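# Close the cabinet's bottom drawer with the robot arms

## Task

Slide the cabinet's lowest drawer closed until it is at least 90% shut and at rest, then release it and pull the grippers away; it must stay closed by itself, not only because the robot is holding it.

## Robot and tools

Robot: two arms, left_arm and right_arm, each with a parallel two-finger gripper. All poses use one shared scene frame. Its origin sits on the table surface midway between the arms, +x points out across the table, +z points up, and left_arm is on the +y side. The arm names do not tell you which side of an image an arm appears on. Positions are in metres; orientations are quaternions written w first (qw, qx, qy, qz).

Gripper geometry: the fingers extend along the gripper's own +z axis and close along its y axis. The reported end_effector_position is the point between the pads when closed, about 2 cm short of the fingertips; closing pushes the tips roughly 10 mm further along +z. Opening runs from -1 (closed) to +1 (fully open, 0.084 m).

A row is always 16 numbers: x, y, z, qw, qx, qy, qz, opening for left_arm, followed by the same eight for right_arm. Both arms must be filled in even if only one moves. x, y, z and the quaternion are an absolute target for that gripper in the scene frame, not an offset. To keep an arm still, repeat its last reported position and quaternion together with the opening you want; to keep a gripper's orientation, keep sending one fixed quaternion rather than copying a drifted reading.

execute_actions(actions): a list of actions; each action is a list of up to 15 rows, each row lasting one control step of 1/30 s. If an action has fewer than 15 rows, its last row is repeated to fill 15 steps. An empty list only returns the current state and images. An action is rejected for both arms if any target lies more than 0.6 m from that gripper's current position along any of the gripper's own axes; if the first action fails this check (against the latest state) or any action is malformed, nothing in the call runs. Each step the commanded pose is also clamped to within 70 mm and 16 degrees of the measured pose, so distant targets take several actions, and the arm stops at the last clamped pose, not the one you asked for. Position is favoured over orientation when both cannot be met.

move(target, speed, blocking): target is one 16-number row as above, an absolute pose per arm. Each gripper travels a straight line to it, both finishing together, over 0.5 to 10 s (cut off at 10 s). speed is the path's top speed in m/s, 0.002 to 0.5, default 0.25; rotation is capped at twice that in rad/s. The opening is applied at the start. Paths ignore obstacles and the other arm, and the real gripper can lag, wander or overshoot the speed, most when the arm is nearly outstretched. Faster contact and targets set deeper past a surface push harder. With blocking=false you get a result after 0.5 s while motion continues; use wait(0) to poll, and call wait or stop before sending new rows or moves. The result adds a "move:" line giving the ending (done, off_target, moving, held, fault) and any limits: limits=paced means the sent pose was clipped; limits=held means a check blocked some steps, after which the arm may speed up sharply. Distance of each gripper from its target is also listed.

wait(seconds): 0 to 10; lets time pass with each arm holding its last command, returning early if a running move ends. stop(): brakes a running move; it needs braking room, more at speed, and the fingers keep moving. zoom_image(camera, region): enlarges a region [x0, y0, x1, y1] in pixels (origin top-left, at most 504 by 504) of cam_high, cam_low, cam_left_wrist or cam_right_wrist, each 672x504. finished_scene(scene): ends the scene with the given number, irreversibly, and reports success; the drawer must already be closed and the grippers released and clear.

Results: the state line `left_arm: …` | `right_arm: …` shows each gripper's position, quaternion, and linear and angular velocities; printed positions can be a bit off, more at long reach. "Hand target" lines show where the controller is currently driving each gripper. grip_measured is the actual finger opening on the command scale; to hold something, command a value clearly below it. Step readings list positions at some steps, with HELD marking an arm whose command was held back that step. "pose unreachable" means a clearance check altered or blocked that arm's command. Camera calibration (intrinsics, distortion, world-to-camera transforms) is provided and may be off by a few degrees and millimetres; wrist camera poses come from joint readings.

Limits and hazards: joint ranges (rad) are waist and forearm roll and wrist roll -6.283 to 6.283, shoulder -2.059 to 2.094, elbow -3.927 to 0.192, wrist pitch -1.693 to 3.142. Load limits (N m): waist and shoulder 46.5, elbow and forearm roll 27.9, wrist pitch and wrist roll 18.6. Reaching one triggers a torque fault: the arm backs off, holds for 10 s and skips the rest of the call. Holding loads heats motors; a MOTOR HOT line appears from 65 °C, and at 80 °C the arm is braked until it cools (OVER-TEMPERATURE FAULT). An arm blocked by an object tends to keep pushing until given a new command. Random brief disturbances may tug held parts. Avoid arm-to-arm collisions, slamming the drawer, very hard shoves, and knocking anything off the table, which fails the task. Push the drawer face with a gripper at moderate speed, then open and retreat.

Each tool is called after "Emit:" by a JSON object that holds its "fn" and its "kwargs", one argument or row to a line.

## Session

Emit:
{"fn": "execute_actions", "kwargs": {
  "actions": []
}}

Scene clock: 0.00 s.
left_arm: end_effector_position=(+0.8002, +0.4526, +0.2292) grip_measured=+1.00 end_effector_quat_wxyz=(+0.045, +0.924, -0.138, +0.354) end_effector_velocity=(+0.000, +0.000, +0.000) end_effector_angular_velocity=(-0.001, +0.000, +0.001) | right_arm: end_effector_position=(+0.6935, -0.0025, +0.2733) grip_measured=+1.00 end_effector_quat_wxyz=(+0.019, +0.962, +0.066, +0.263) end_effector_velocity=(-0.000, +0.000, +0.001) end_effector_angular_velocity=(-0.000, -0.001, +0.001)
Joint positions: left_arm=[-0.065  0.551 -1.607 -0.565  0.412  0.796  0.084] | right_arm=[ 0.447  0.728 -2.125 -0.345  0.966  0.571  0.084]
Joint velocities: left_arm=[ 0.     0.    -0.    -0.     0.001 -0.001  0.   ] | right_arm=[ 0.    -0.001 -0.    -0.     0.    -0.001 -0.   ]
Motor temperatures (°C, as the motors report them): left_arm=[28 26 28 29 28 28] | right_arm=[27 27 26 31 29 33]
Hand target (left_arm): +0.800, +0.453, +0.229; +0.045, +0.924, -0.138, +0.354
Hand target (right_arm): +0.693, -0.003, +0.273; +0.019, +0.962, +0.066, +0.263
camera_calibration (this result's frames):
cam_left_wrist: T_world_to_cam=[[-0.311633, -0.95017, 0.00790196, 0.705429], [-0.701691, 0.224515, -0.676183, 0.683737], [0.640714, -0.216266, -0.736692, -0.113706], [0, 0, 0, 1]] pos_world=[0.77246, 0.492177, 0.372991]
cam_right_wrist: T_world_to_cam=[[0.111973, -0.991921, 0.0596282, -0.0611939], [-0.841326, -0.126563, -0.525503, 0.799467], [0.528804, 0.00867548, -0.8487, -0.00877063], [0, 0, 0, 1]] pos_world=[0.684102, 0.0405598, 0.416327]

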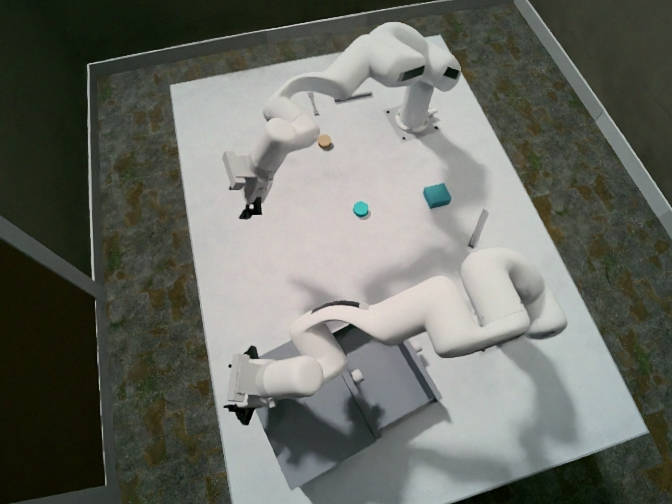

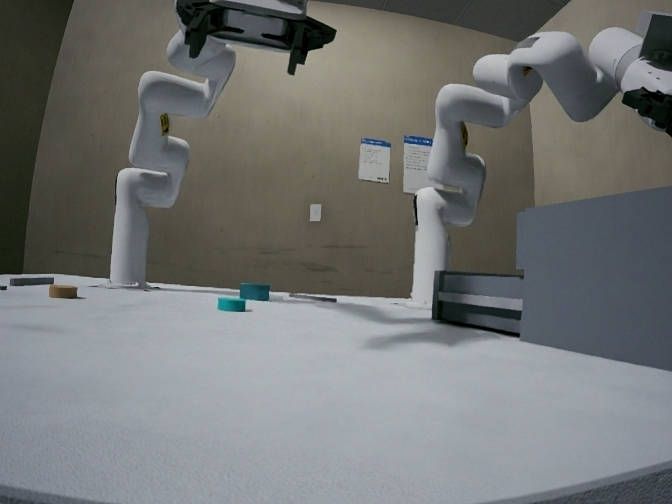

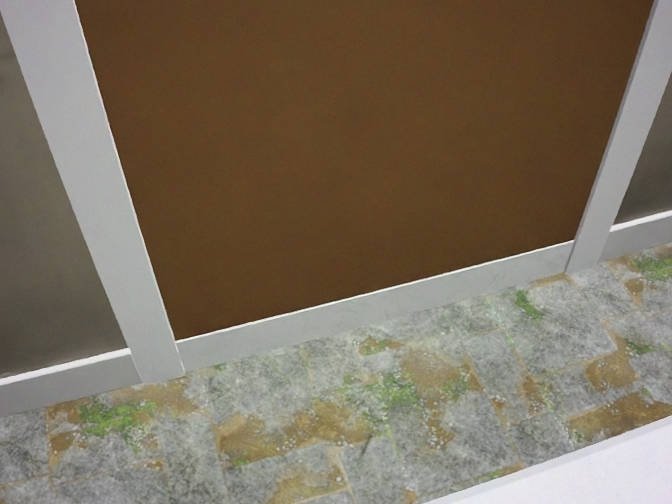

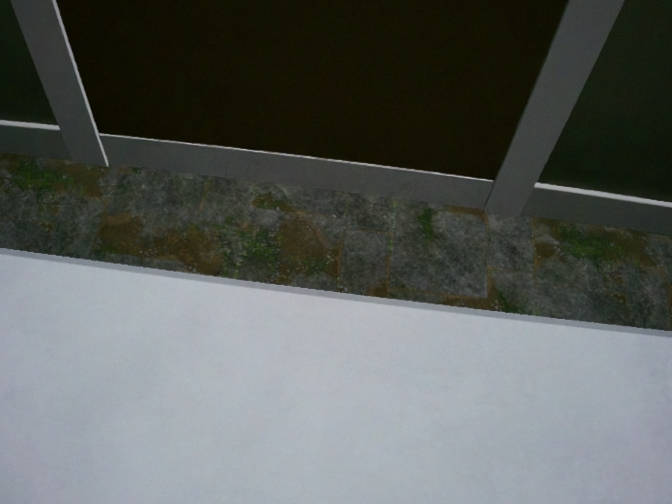

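Emit:
{"fn": "zoom_image", "kwargs": {
  "camera": "cam_high",
  "region": [220, 290, 500, 504]
}}

Emit:
{"fn": "zoom_image", "kwargs": {
  "camera": "cam_low",
  "region": [400, 180, 672, 380]
}}

Region (220, 290, 500, 504) of cam_high's 672x504 image, scaled by 1.800, with more detail than that image has; it fills the top 385 rows of this view, and the rest is white.

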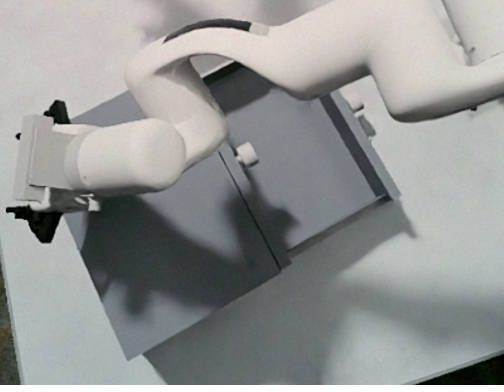

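Region (400, 180, 672, 380) of cam_low's 672x504 image, scaled by 1.853, with more detail than that image has; it fills the top 371 rows of this view, and the rest is white.

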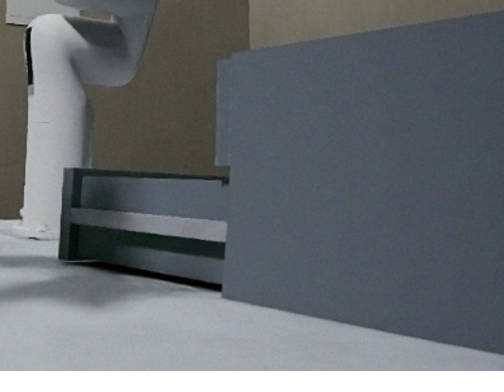

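Emit:
{"fn": "move", "kwargs": {
  "target": [0.295,0.39,0.235,0,0.9966,-0.0828,0,-1,0.6935,-0.0025,0.2733,0.019,0.962,0.066,0.263,1],
  "speed": 0.35
}}

Scene clock: 38.47 s.
left_arm: end_effector_position=(+0.2953, +0.3906, +0.2341) grip_measured=-1.00 end_effector_quat_wxyz=(-0.001, +0.997, -0.082, +0.000) end_effector_velocity=(-0.002, -0.001, +0.002) end_effector_angular_velocity=(-0.001, -0.003, -0.000) | right_arm: end_effector_position=(+0.6935, -0.0025, +0.2733) grip_measured=+1.00 end_effector_quat_wxyz=(+0.019, +0.962, +0.066, +0.263) end_effector_velocity=(-0.000, +0.000, -0.000) end_effector_angular_velocity=(+0.001, +0.000, -0.001)
Joint positions: left_arm=[-0.284 -0.874 -0.46   0.002  1.334 -0.003  0.   ] | right_arm=[ 0.446  0.727 -2.122 -0.344  0.963  0.571  0.084]
Joint velocities: left_arm=[-0.004 -0.013  0.001 -0.     0.009 -0.004  0.   ] | right_arm=[ 0.     0.    -0.     0.001 -0.     0.001 -0.   ]
Motor temperatures (°C, as the motors report them): left_arm=[28 28 38 29 28 28] | right_arm=[27 30 34 31 29 33]
Hand target (left_arm): +0.295, +0.391, +0.234; -0.001, +0.997, -0.082, +0.000
Hand target (right_arm): +0.693, -0.002, +0.273; +0.019, +0.962, +0.066, +0.263
Off the commanded pose (left_arm): 0.001 m, 0 deg.
Off the commanded pose (right_arm): 0.000 m, 0 deg.
move: done; limits=paced
camera_calibration (this result's frames):
cam_left_wrist: T_world_to_cam=[[-0.167422, -0.985378, 0.0316408, 0.454764], [-0.985857, 0.167085, -0.0130108, 0.297755], [0.00753387, -0.0333716, -0.999415, 0.377005], [0, 0, 0, 1]] pos_world=[0.366841, 0.410945, 0.366269]
cam_right_wrist: T_world_to_cam=[[0.113095, -0.991833, 0.058961, -0.0617763], [-0.840816, -0.127154, -0.526176, 0.799291], [0.529376, 0.00993246, -0.848329, -0.0093082], [0, 0, 0, 1]] pos_world=[0.68397, 0.040454, 0.416313]

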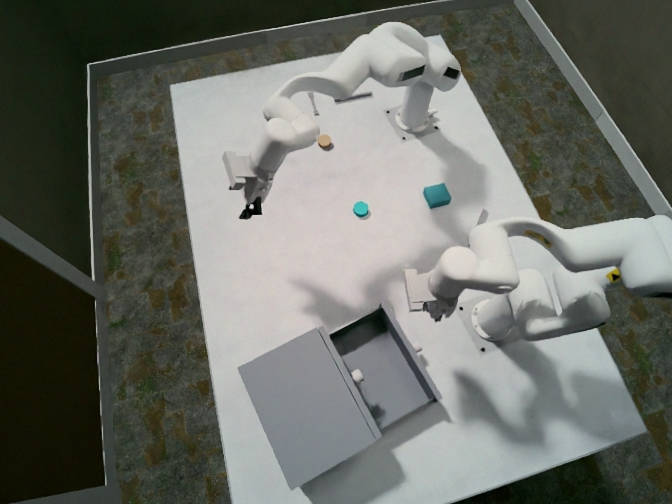

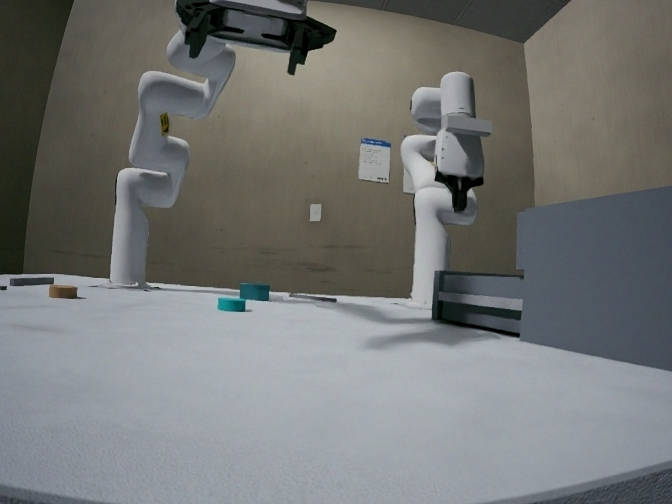

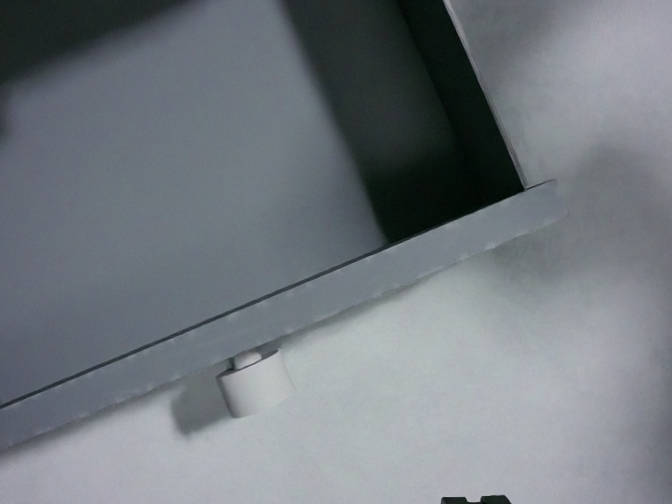

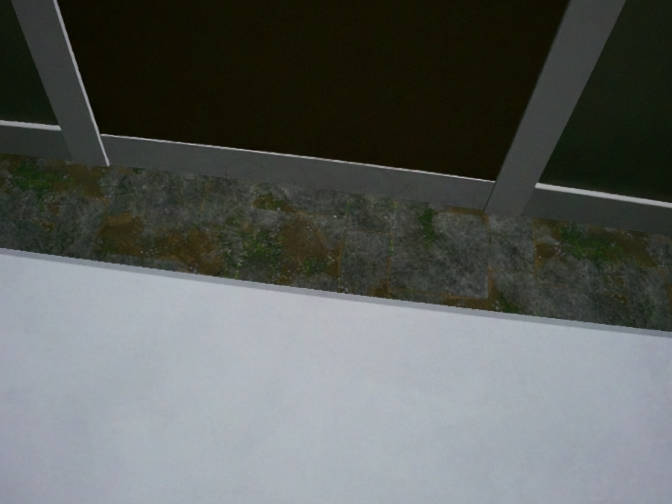

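Emit:
{"fn": "move", "kwargs": {
  "target": [0.307,0.362,0.07,0,0.9914,-0.1305,0,-1,0.6935,-0.0025,0.2733,0.019,0.962,0.066,0.263,1],
  "speed": 0.25
}}

Emit:
{"fn": "move", "kwargs": {
  "target": [0.509,0.408,0.066,0.0073,0.9534,-0.0233,0.3006,-1,0.6935,-0.0025,0.2733,0.019,0.962,0.066,0.263,1],
  "speed": 0.09
}}

Emit:
{"fn": "zoom_image", "kwargs": {
  "camera": "cam_low",
  "region": [440, 150, 600, 360]
}}

Scene clock: 61.57 s.
left_arm: end_effector_position=(+0.3072, +0.3615, +0.0703) grip_measured=-1.00 end_effector_quat_wxyz=(+0.001, +0.991, -0.131, +0.000) end_effector_velocity=(+0.001, -0.000, -0.002) end_effector_angular_velocity=(-0.001, +0.001, +0.004) | right_arm: end_effector_position=(+0.6935, -0.0025, +0.2733) grip_measured=+1.00 end_effector_quat_wxyz=(+0.019, +0.962, +0.066, +0.263) end_effector_velocity=(+0.000, -0.000, -0.000) end_effector_angular_velocity=(+0.000, +0.001, -0.001)
Joint positions: left_arm=[-0.384 -0.494 -0.173 -0.002  0.667 -0.001  0.   ] | right_arm=[ 0.446  0.727 -2.122 -0.344  0.963  0.571  0.084]
Joint velocities: left_arm=[ 0.     0.018 -0.004 -0.001 -0.013 -0.002  0.   ] | right_arm=[-0.001  0.     0.     0.     0.     0.001 -0.   ]
Motor temperatures (°C, as the motors report them): left_arm=[28 27 38 29 28 28] | right_arm=[27 30 36 31 29 33]
Hand target (left_arm): +0.307, +0.361, +0.070; +0.001, +0.991, -0.131, +0.000
Hand target (right_arm): +0.694, -0.002, +0.273; +0.019, +0.962, +0.066, +0.263
Off the commanded pose (left_arm): 0.001 m, 0 deg.
Off the commanded pose (right_arm): 0.000 m, 0 deg.
move: done
camera_calibration (this result's frames):
cam_left_wrist: T_world_to_cam=[[-0.264757, -0.963693, 0.034639, 0.455135], [-0.964307, 0.264437, -0.0135998, 0.270433], [0.00394622, -0.0370033, -0.999307, 0.214655], [0, 0, 0, 1]] pos_world=[0.380434, 0.375041, 0.202418]
cam_right_wrist: T_world_to_cam=[[0.113089, -0.991834, 0.0589622, -0.0617741], [-0.840815, -0.12715, -0.526179, 0.799291], [0.529379, 0.00992868, -0.848328, -0.00931003], [0, 0, 0, 1]] pos_world=[0.68397, 0.0404525, 0.416314]

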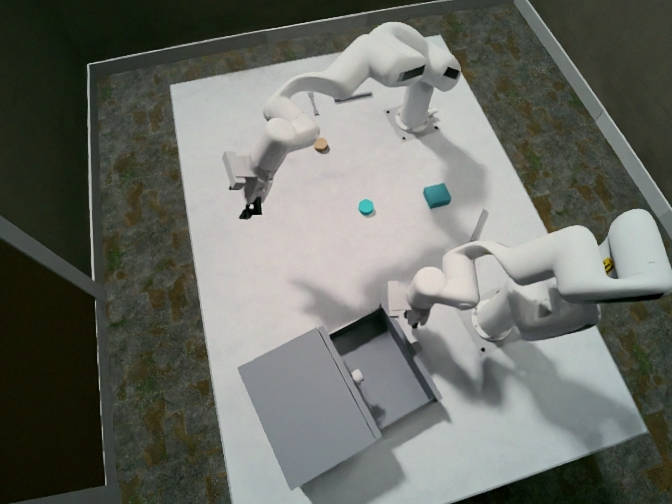

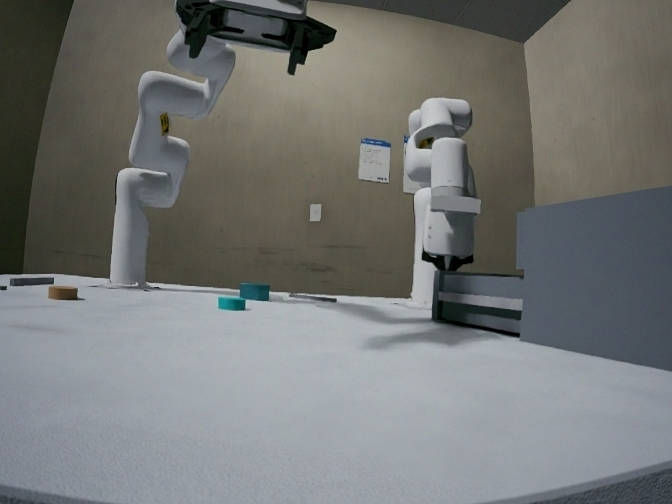

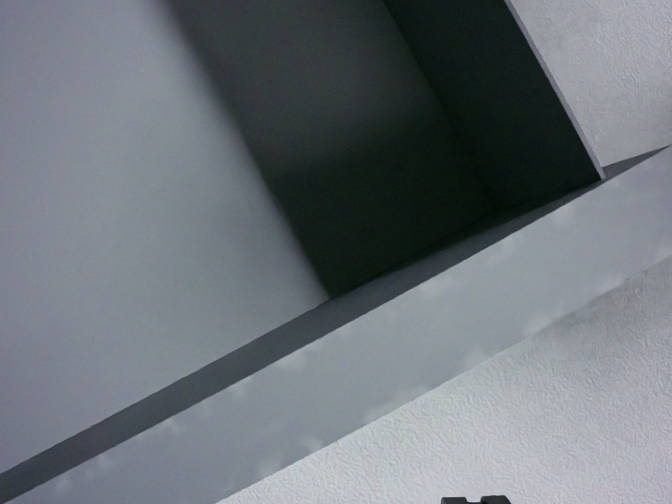

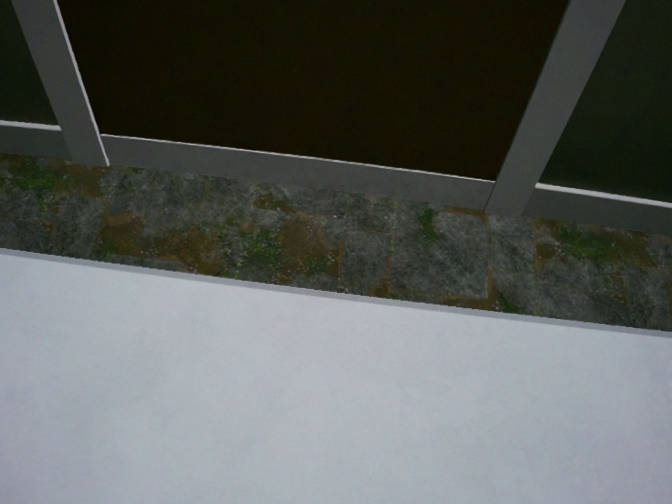

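Scene clock: 65.63 s.
left_arm: end_effector_position=(+0.5088, +0.4073, +0.0663) grip_measured=-1.00 end_effector_quat_wxyz=(+0.008, +0.954, -0.023, +0.300) end_effector_velocity=(+0.002, -0.001, -0.001) end_effector_angular_velocity=(+0.000, -0.006, -0.001) | right_arm: end_effector_position=(+0.6935, -0.0025, +0.2733) grip_measured=+1.00 end_effector_quat_wxyz=(+0.019, +0.962, +0.066, +0.263) end_effector_velocity=(-0.000, +0.000, -0.000) end_effector_angular_velocity=(+0.001, +0.001, -0.001)
Joint positions: left_arm=[-0.166  0.128 -0.373  0.007 -0.365 -0.007  0.   ] | right_arm=[ 0.446  0.727 -2.122 -0.344  0.963  0.571  0.084]
Joint velocities: left_arm=[-0.003  0.011 -0.004 -0.004 -0.013  0.003  0.   ] | right_arm=[ 0.     0.    -0.     0.001 -0.     0.001  0.   ]
Motor temperatures (°C, as the motors report them): left_arm=[28 27 38 29 28 28] | right_arm=[27 30 36 31 29 33]
Hand target (left_arm): +0.509, +0.407, +0.066; +0.008, +0.953, -0.023, +0.300
Hand target (right_arm): +0.694, -0.002, +0.273; +0.019, +0.962, +0.066, +0.263
Off the commanded pose (left_arm): 0.001 m, 0 deg.
Off the commanded pose (right_arm): 0.000 m, 0 deg.
move: done
camera_calibration (this result's frames):
cam_left_wrist: T_world_to_cam=[[-0.0725943, -0.997, 0.0268606, 0.46911], [-0.810995, 0.043332, -0.583446, 0.502559], [0.580531, -0.0641386, -0.811708, -0.0831565], [0, 0, 0, 1]] pos_world=[0.489903, 0.440592, 0.213117]
cam_right_wrist: T_world_to_cam=[[0.113089, -0.991834, 0.0589625, -0.0617743], [-0.840814, -0.12715, -0.526179, 0.799291], [0.529379, 0.00992862, -0.848327, -0.00931008], [0, 0, 0, 1]] pos_world=[0.68397, 0.0404527, 0.416314]

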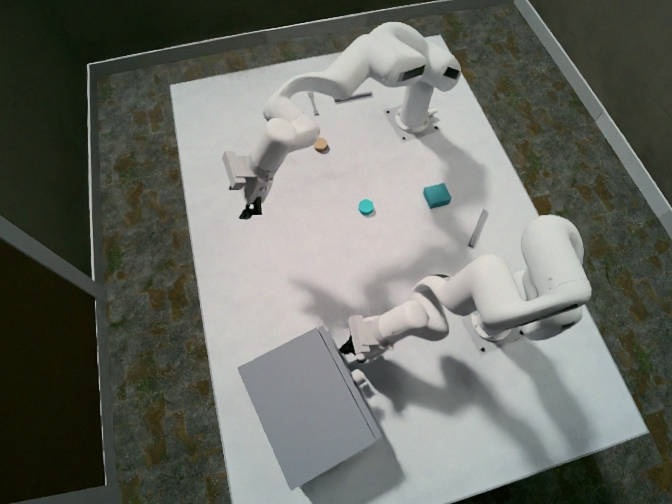

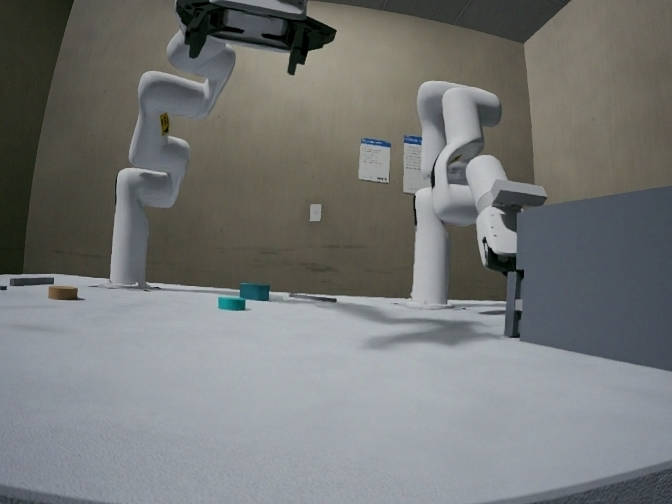

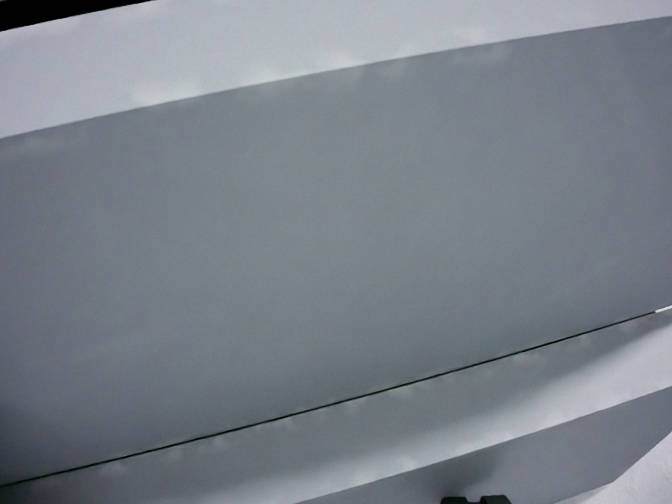

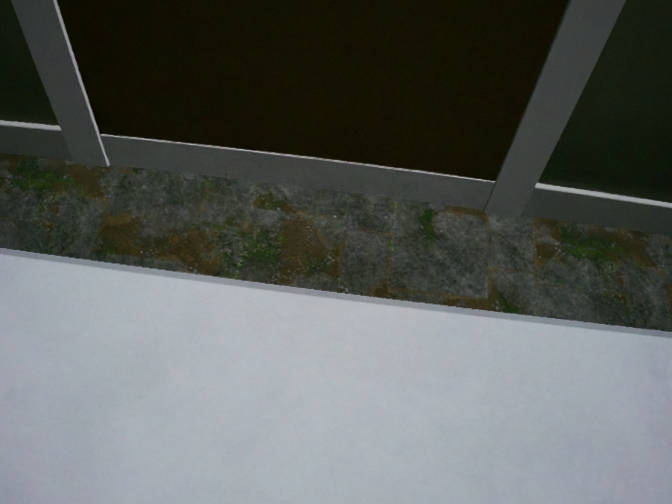

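Region (440, 150, 600, 360) of cam_low's 672x504 image, scaled by 2.400, with more detail than that image has; it fills the left 384 columns of this view, and the rest is white.

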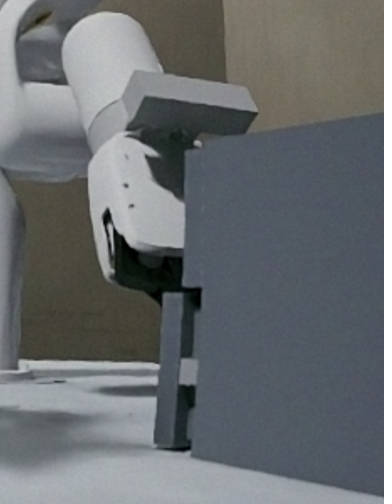

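Emit:
{"fn": "move", "kwargs": {
  "target": [0.523,0.411,0.066,0.007,0.9423,-0.021,0.3337,-1,0.6935,-0.0025,0.2733,0.019,0.962,0.066,0.263,1],
  "speed": 0.05
}}

Emit:
{"fn": "zoom_image", "kwargs": {
  "camera": "cam_low",
  "region": [440, 150, 600, 360]
}}

Scene clock: 75.17 s.
left_arm: end_effector_position=(+0.5228, +0.4109, +0.0661) grip_measured=-1.00 end_effector_quat_wxyz=(+0.007, +0.943, -0.021, +0.333) end_effector_velocity=(+0.002, +0.001, -0.001) end_effector_angular_velocity=(+0.000, -0.011, +0.001) | right_arm: end_effector_position=(+0.6935, -0.0025, +0.2733) grip_measured=+1.00 end_effector_quat_wxyz=(+0.019, +0.962, +0.066, +0.263) end_effector_velocity=(-0.000, +0.000, -0.000) end_effector_angular_velocity=(+0.000, +0.000, +0.000)
Joint positions: left_arm=[-0.157  0.2   -0.393  0.005 -0.486 -0.001  0.   ] | right_arm=[ 0.446  0.727 -2.122 -0.344  0.963  0.571  0.084]
Joint velocities: left_arm=[ 0.002  0.015 -0.003  0.001 -0.023  0.001  0.   ] | right_arm=[ 0.001  0.001 -0.     0.     0.     0.001 -0.   ]
Motor temperatures (°C, as the motors report them): left_arm=[28 27 36 29 28 28] | right_arm=[27 30 36 31 29 33]
Hand target (left_arm): +0.523, +0.411, +0.066; +0.007, +0.942, -0.021, +0.334
Hand target (right_arm): +0.694, -0.002, +0.273; +0.019, +0.962, +0.066, +0.263
Off the commanded pose (left_arm): 0.000 m, 0 deg.
Off the commanded pose (right_arm): 0.000 m, 0 deg.
move: done
camera_calibration (this result's frames):
cam_left_wrist: T_world_to_cam=[[-0.068793, -0.997374, 0.0226339, 0.472116], [-0.768896, 0.0385507, -0.63821, 0.497117], [0.635662, -0.0613075, -0.769529, -0.124021], [0, 0, 0, 1]] pos_world=[0.493545, 0.444109, 0.211142]
cam_right_wrist: T_world_to_cam=[[0.113089, -0.991834, 0.0589624, -0.0617743], [-0.840814, -0.12715, -0.526179, 0.799291], [0.529379, 0.00992873, -0.848327, -0.00931003], [0, 0, 0, 1]] pos_world=[0.68397, 0.0404527, 0.416315]

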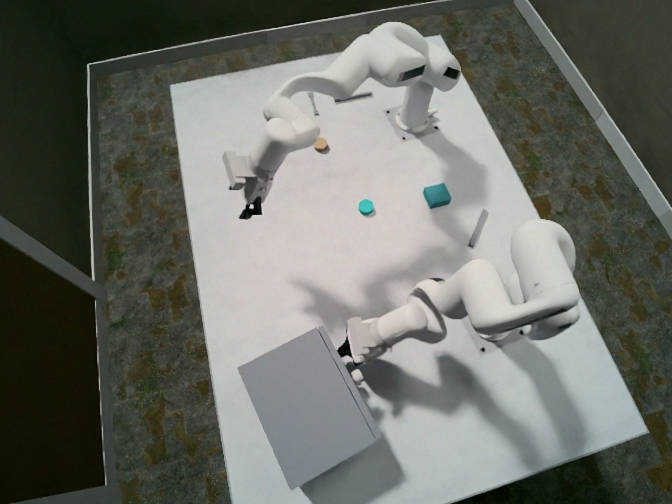

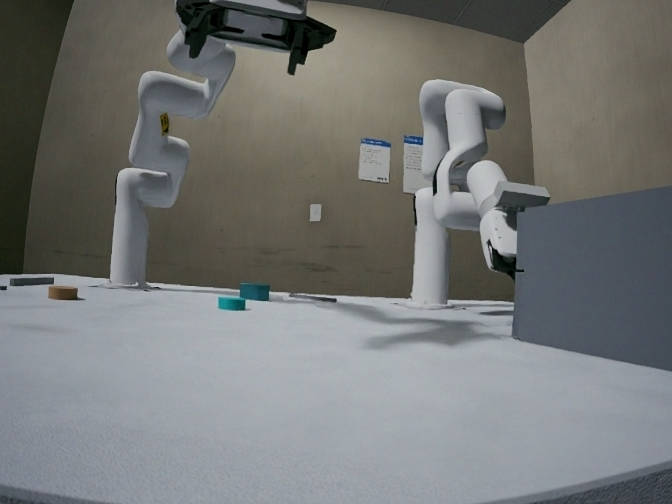

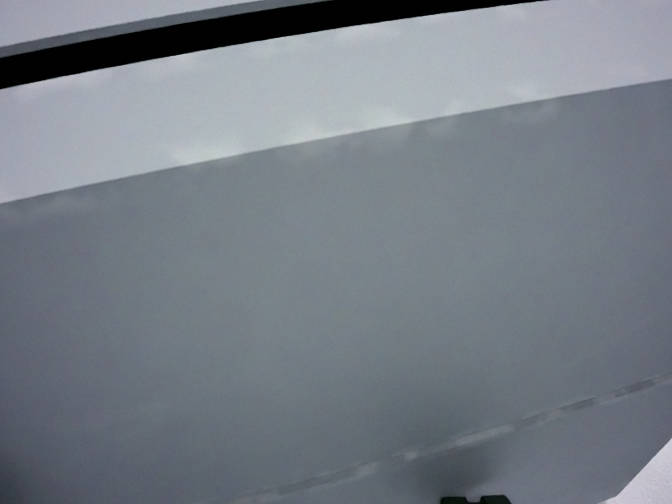

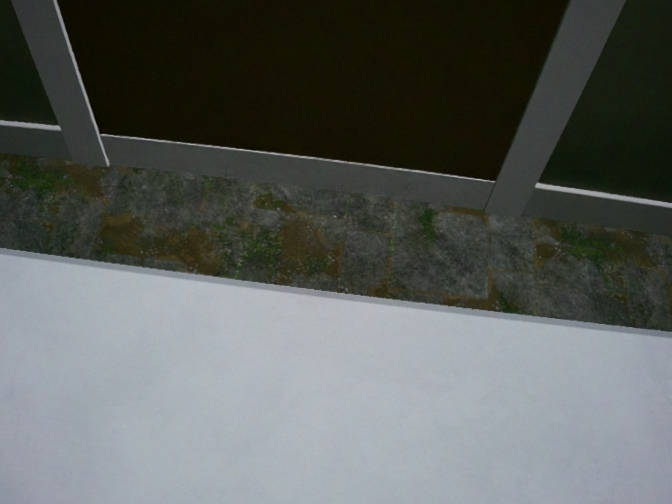

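Region (440, 150, 600, 360) of cam_low's 672x504 image, scaled by 2.400, with more detail than that image has; it fills the left 384 columns of this view, and the rest is white.

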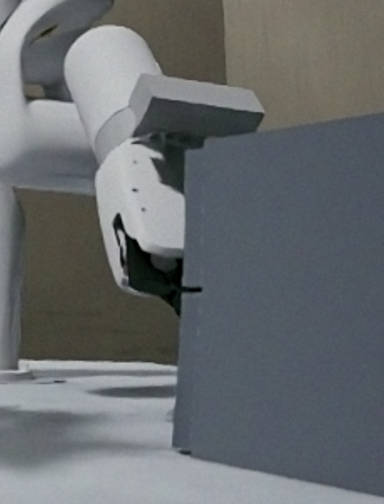

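Closed. Retreating.

Emit:
{"fn": "move", "kwargs": {
  "target": [0.39,0.39,0.14,0.009,0.9866,-0.06,0.15,-1,0.6935,-0.0025,0.2733,0.019,0.962,0.066,0.263,1],
  "speed": 0.25
}}

Scene clock: 80.80 s.
left_arm: end_effector_position=(+0.3899, +0.3908, +0.1396) grip_measured=-1.00 end_effector_quat_wxyz=(+0.008, +0.987, -0.059, +0.150) end_effector_velocity=(-0.001, -0.000, +0.003) end_effector_angular_velocity=(+0.001, +0.007, -0.000) | right_arm: end_effector_position=(+0.6935, -0.0025, +0.2733) grip_measured=+1.00 end_effector_quat_wxyz=(+0.019, +0.962, +0.066, +0.263) end_effector_velocity=(-0.000, +0.000, +0.001) end_effector_angular_velocity=(+0.001, -0.001, -0.000)
Joint positions: left_arm=[-0.236 -0.592 -0.231  0.005  0.521 -0.002  0.   ] | right_arm=[ 0.446  0.727 -2.122 -0.344  0.963  0.571  0.084]
Joint velocities: left_arm=[-0.    -0.008 -0.008 -0.     0.023  0.     0.   ] | right_arm=[ 0.    -0.001  0.    -0.     0.     0.001  0.   ]
Motor temperatures (°C, as the motors report them): left_arm=[28 27 35 29 29 28] | right_arm=[27 30 36 31 29 33]
Hand target (left_arm): +0.390, +0.391, +0.140; +0.008, +0.987, -0.060, +0.150
Hand target (right_arm): +0.693, -0.002, +0.273; +0.019, +0.962, +0.066, +0.263
Off the commanded pose (left_arm): 0.001 m, 0 deg.
Off the commanded pose (right_arm): 0.000 m, 0 deg.
move: done
camera_calibration (this result's frames):
cam_left_wrist: T_world_to_cam=[[-0.133777, -0.990622, 0.0277778, 0.463228], [-0.943255, 0.118684, -0.310136, 0.433567], [0.30393, -0.0676906, -0.950286, 0.172822], [0, 0, 0, 1]] pos_world=[0.418408, 0.419124, 0.285827]
cam_right_wrist: T_world_to_cam=[[0.113089, -0.991834, 0.0589623, -0.0617741], [-0.840814, -0.12715, -0.526179, 0.799291], [0.529379, 0.00992874, -0.848328, -0.00931001], [0, 0, 0, 1]] pos_world=[0.68397, 0.0404527, 0.416314]

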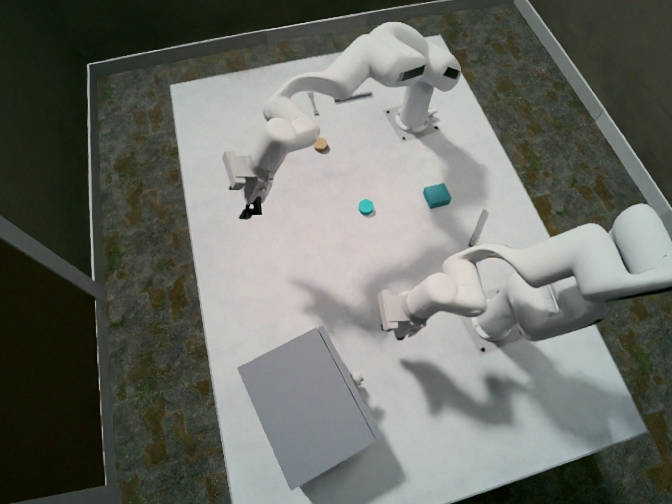

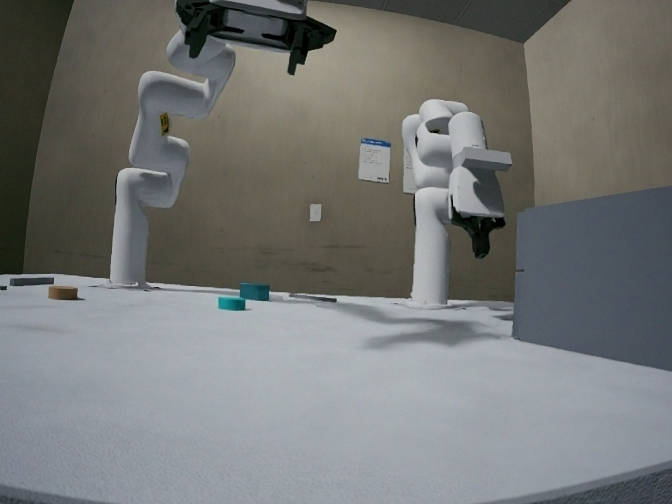

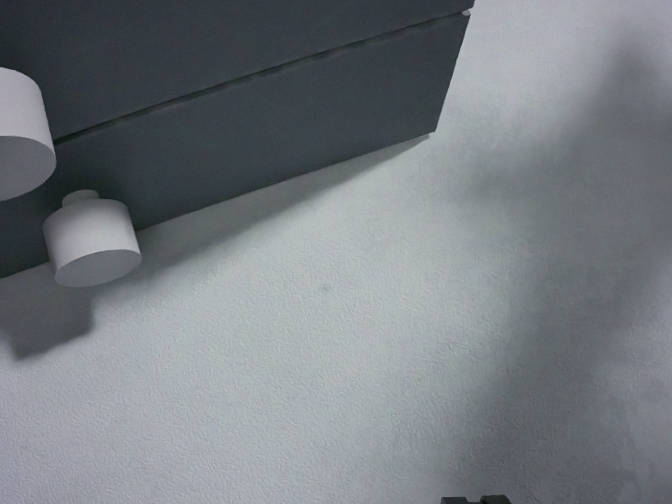

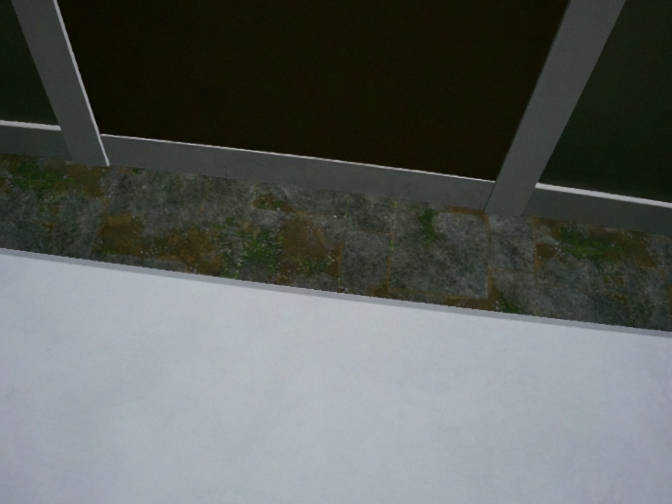

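Emit:
{"fn": "finished_scene", "kwargs": {
  "scene": 2
}}

The scene is finished: the task was done.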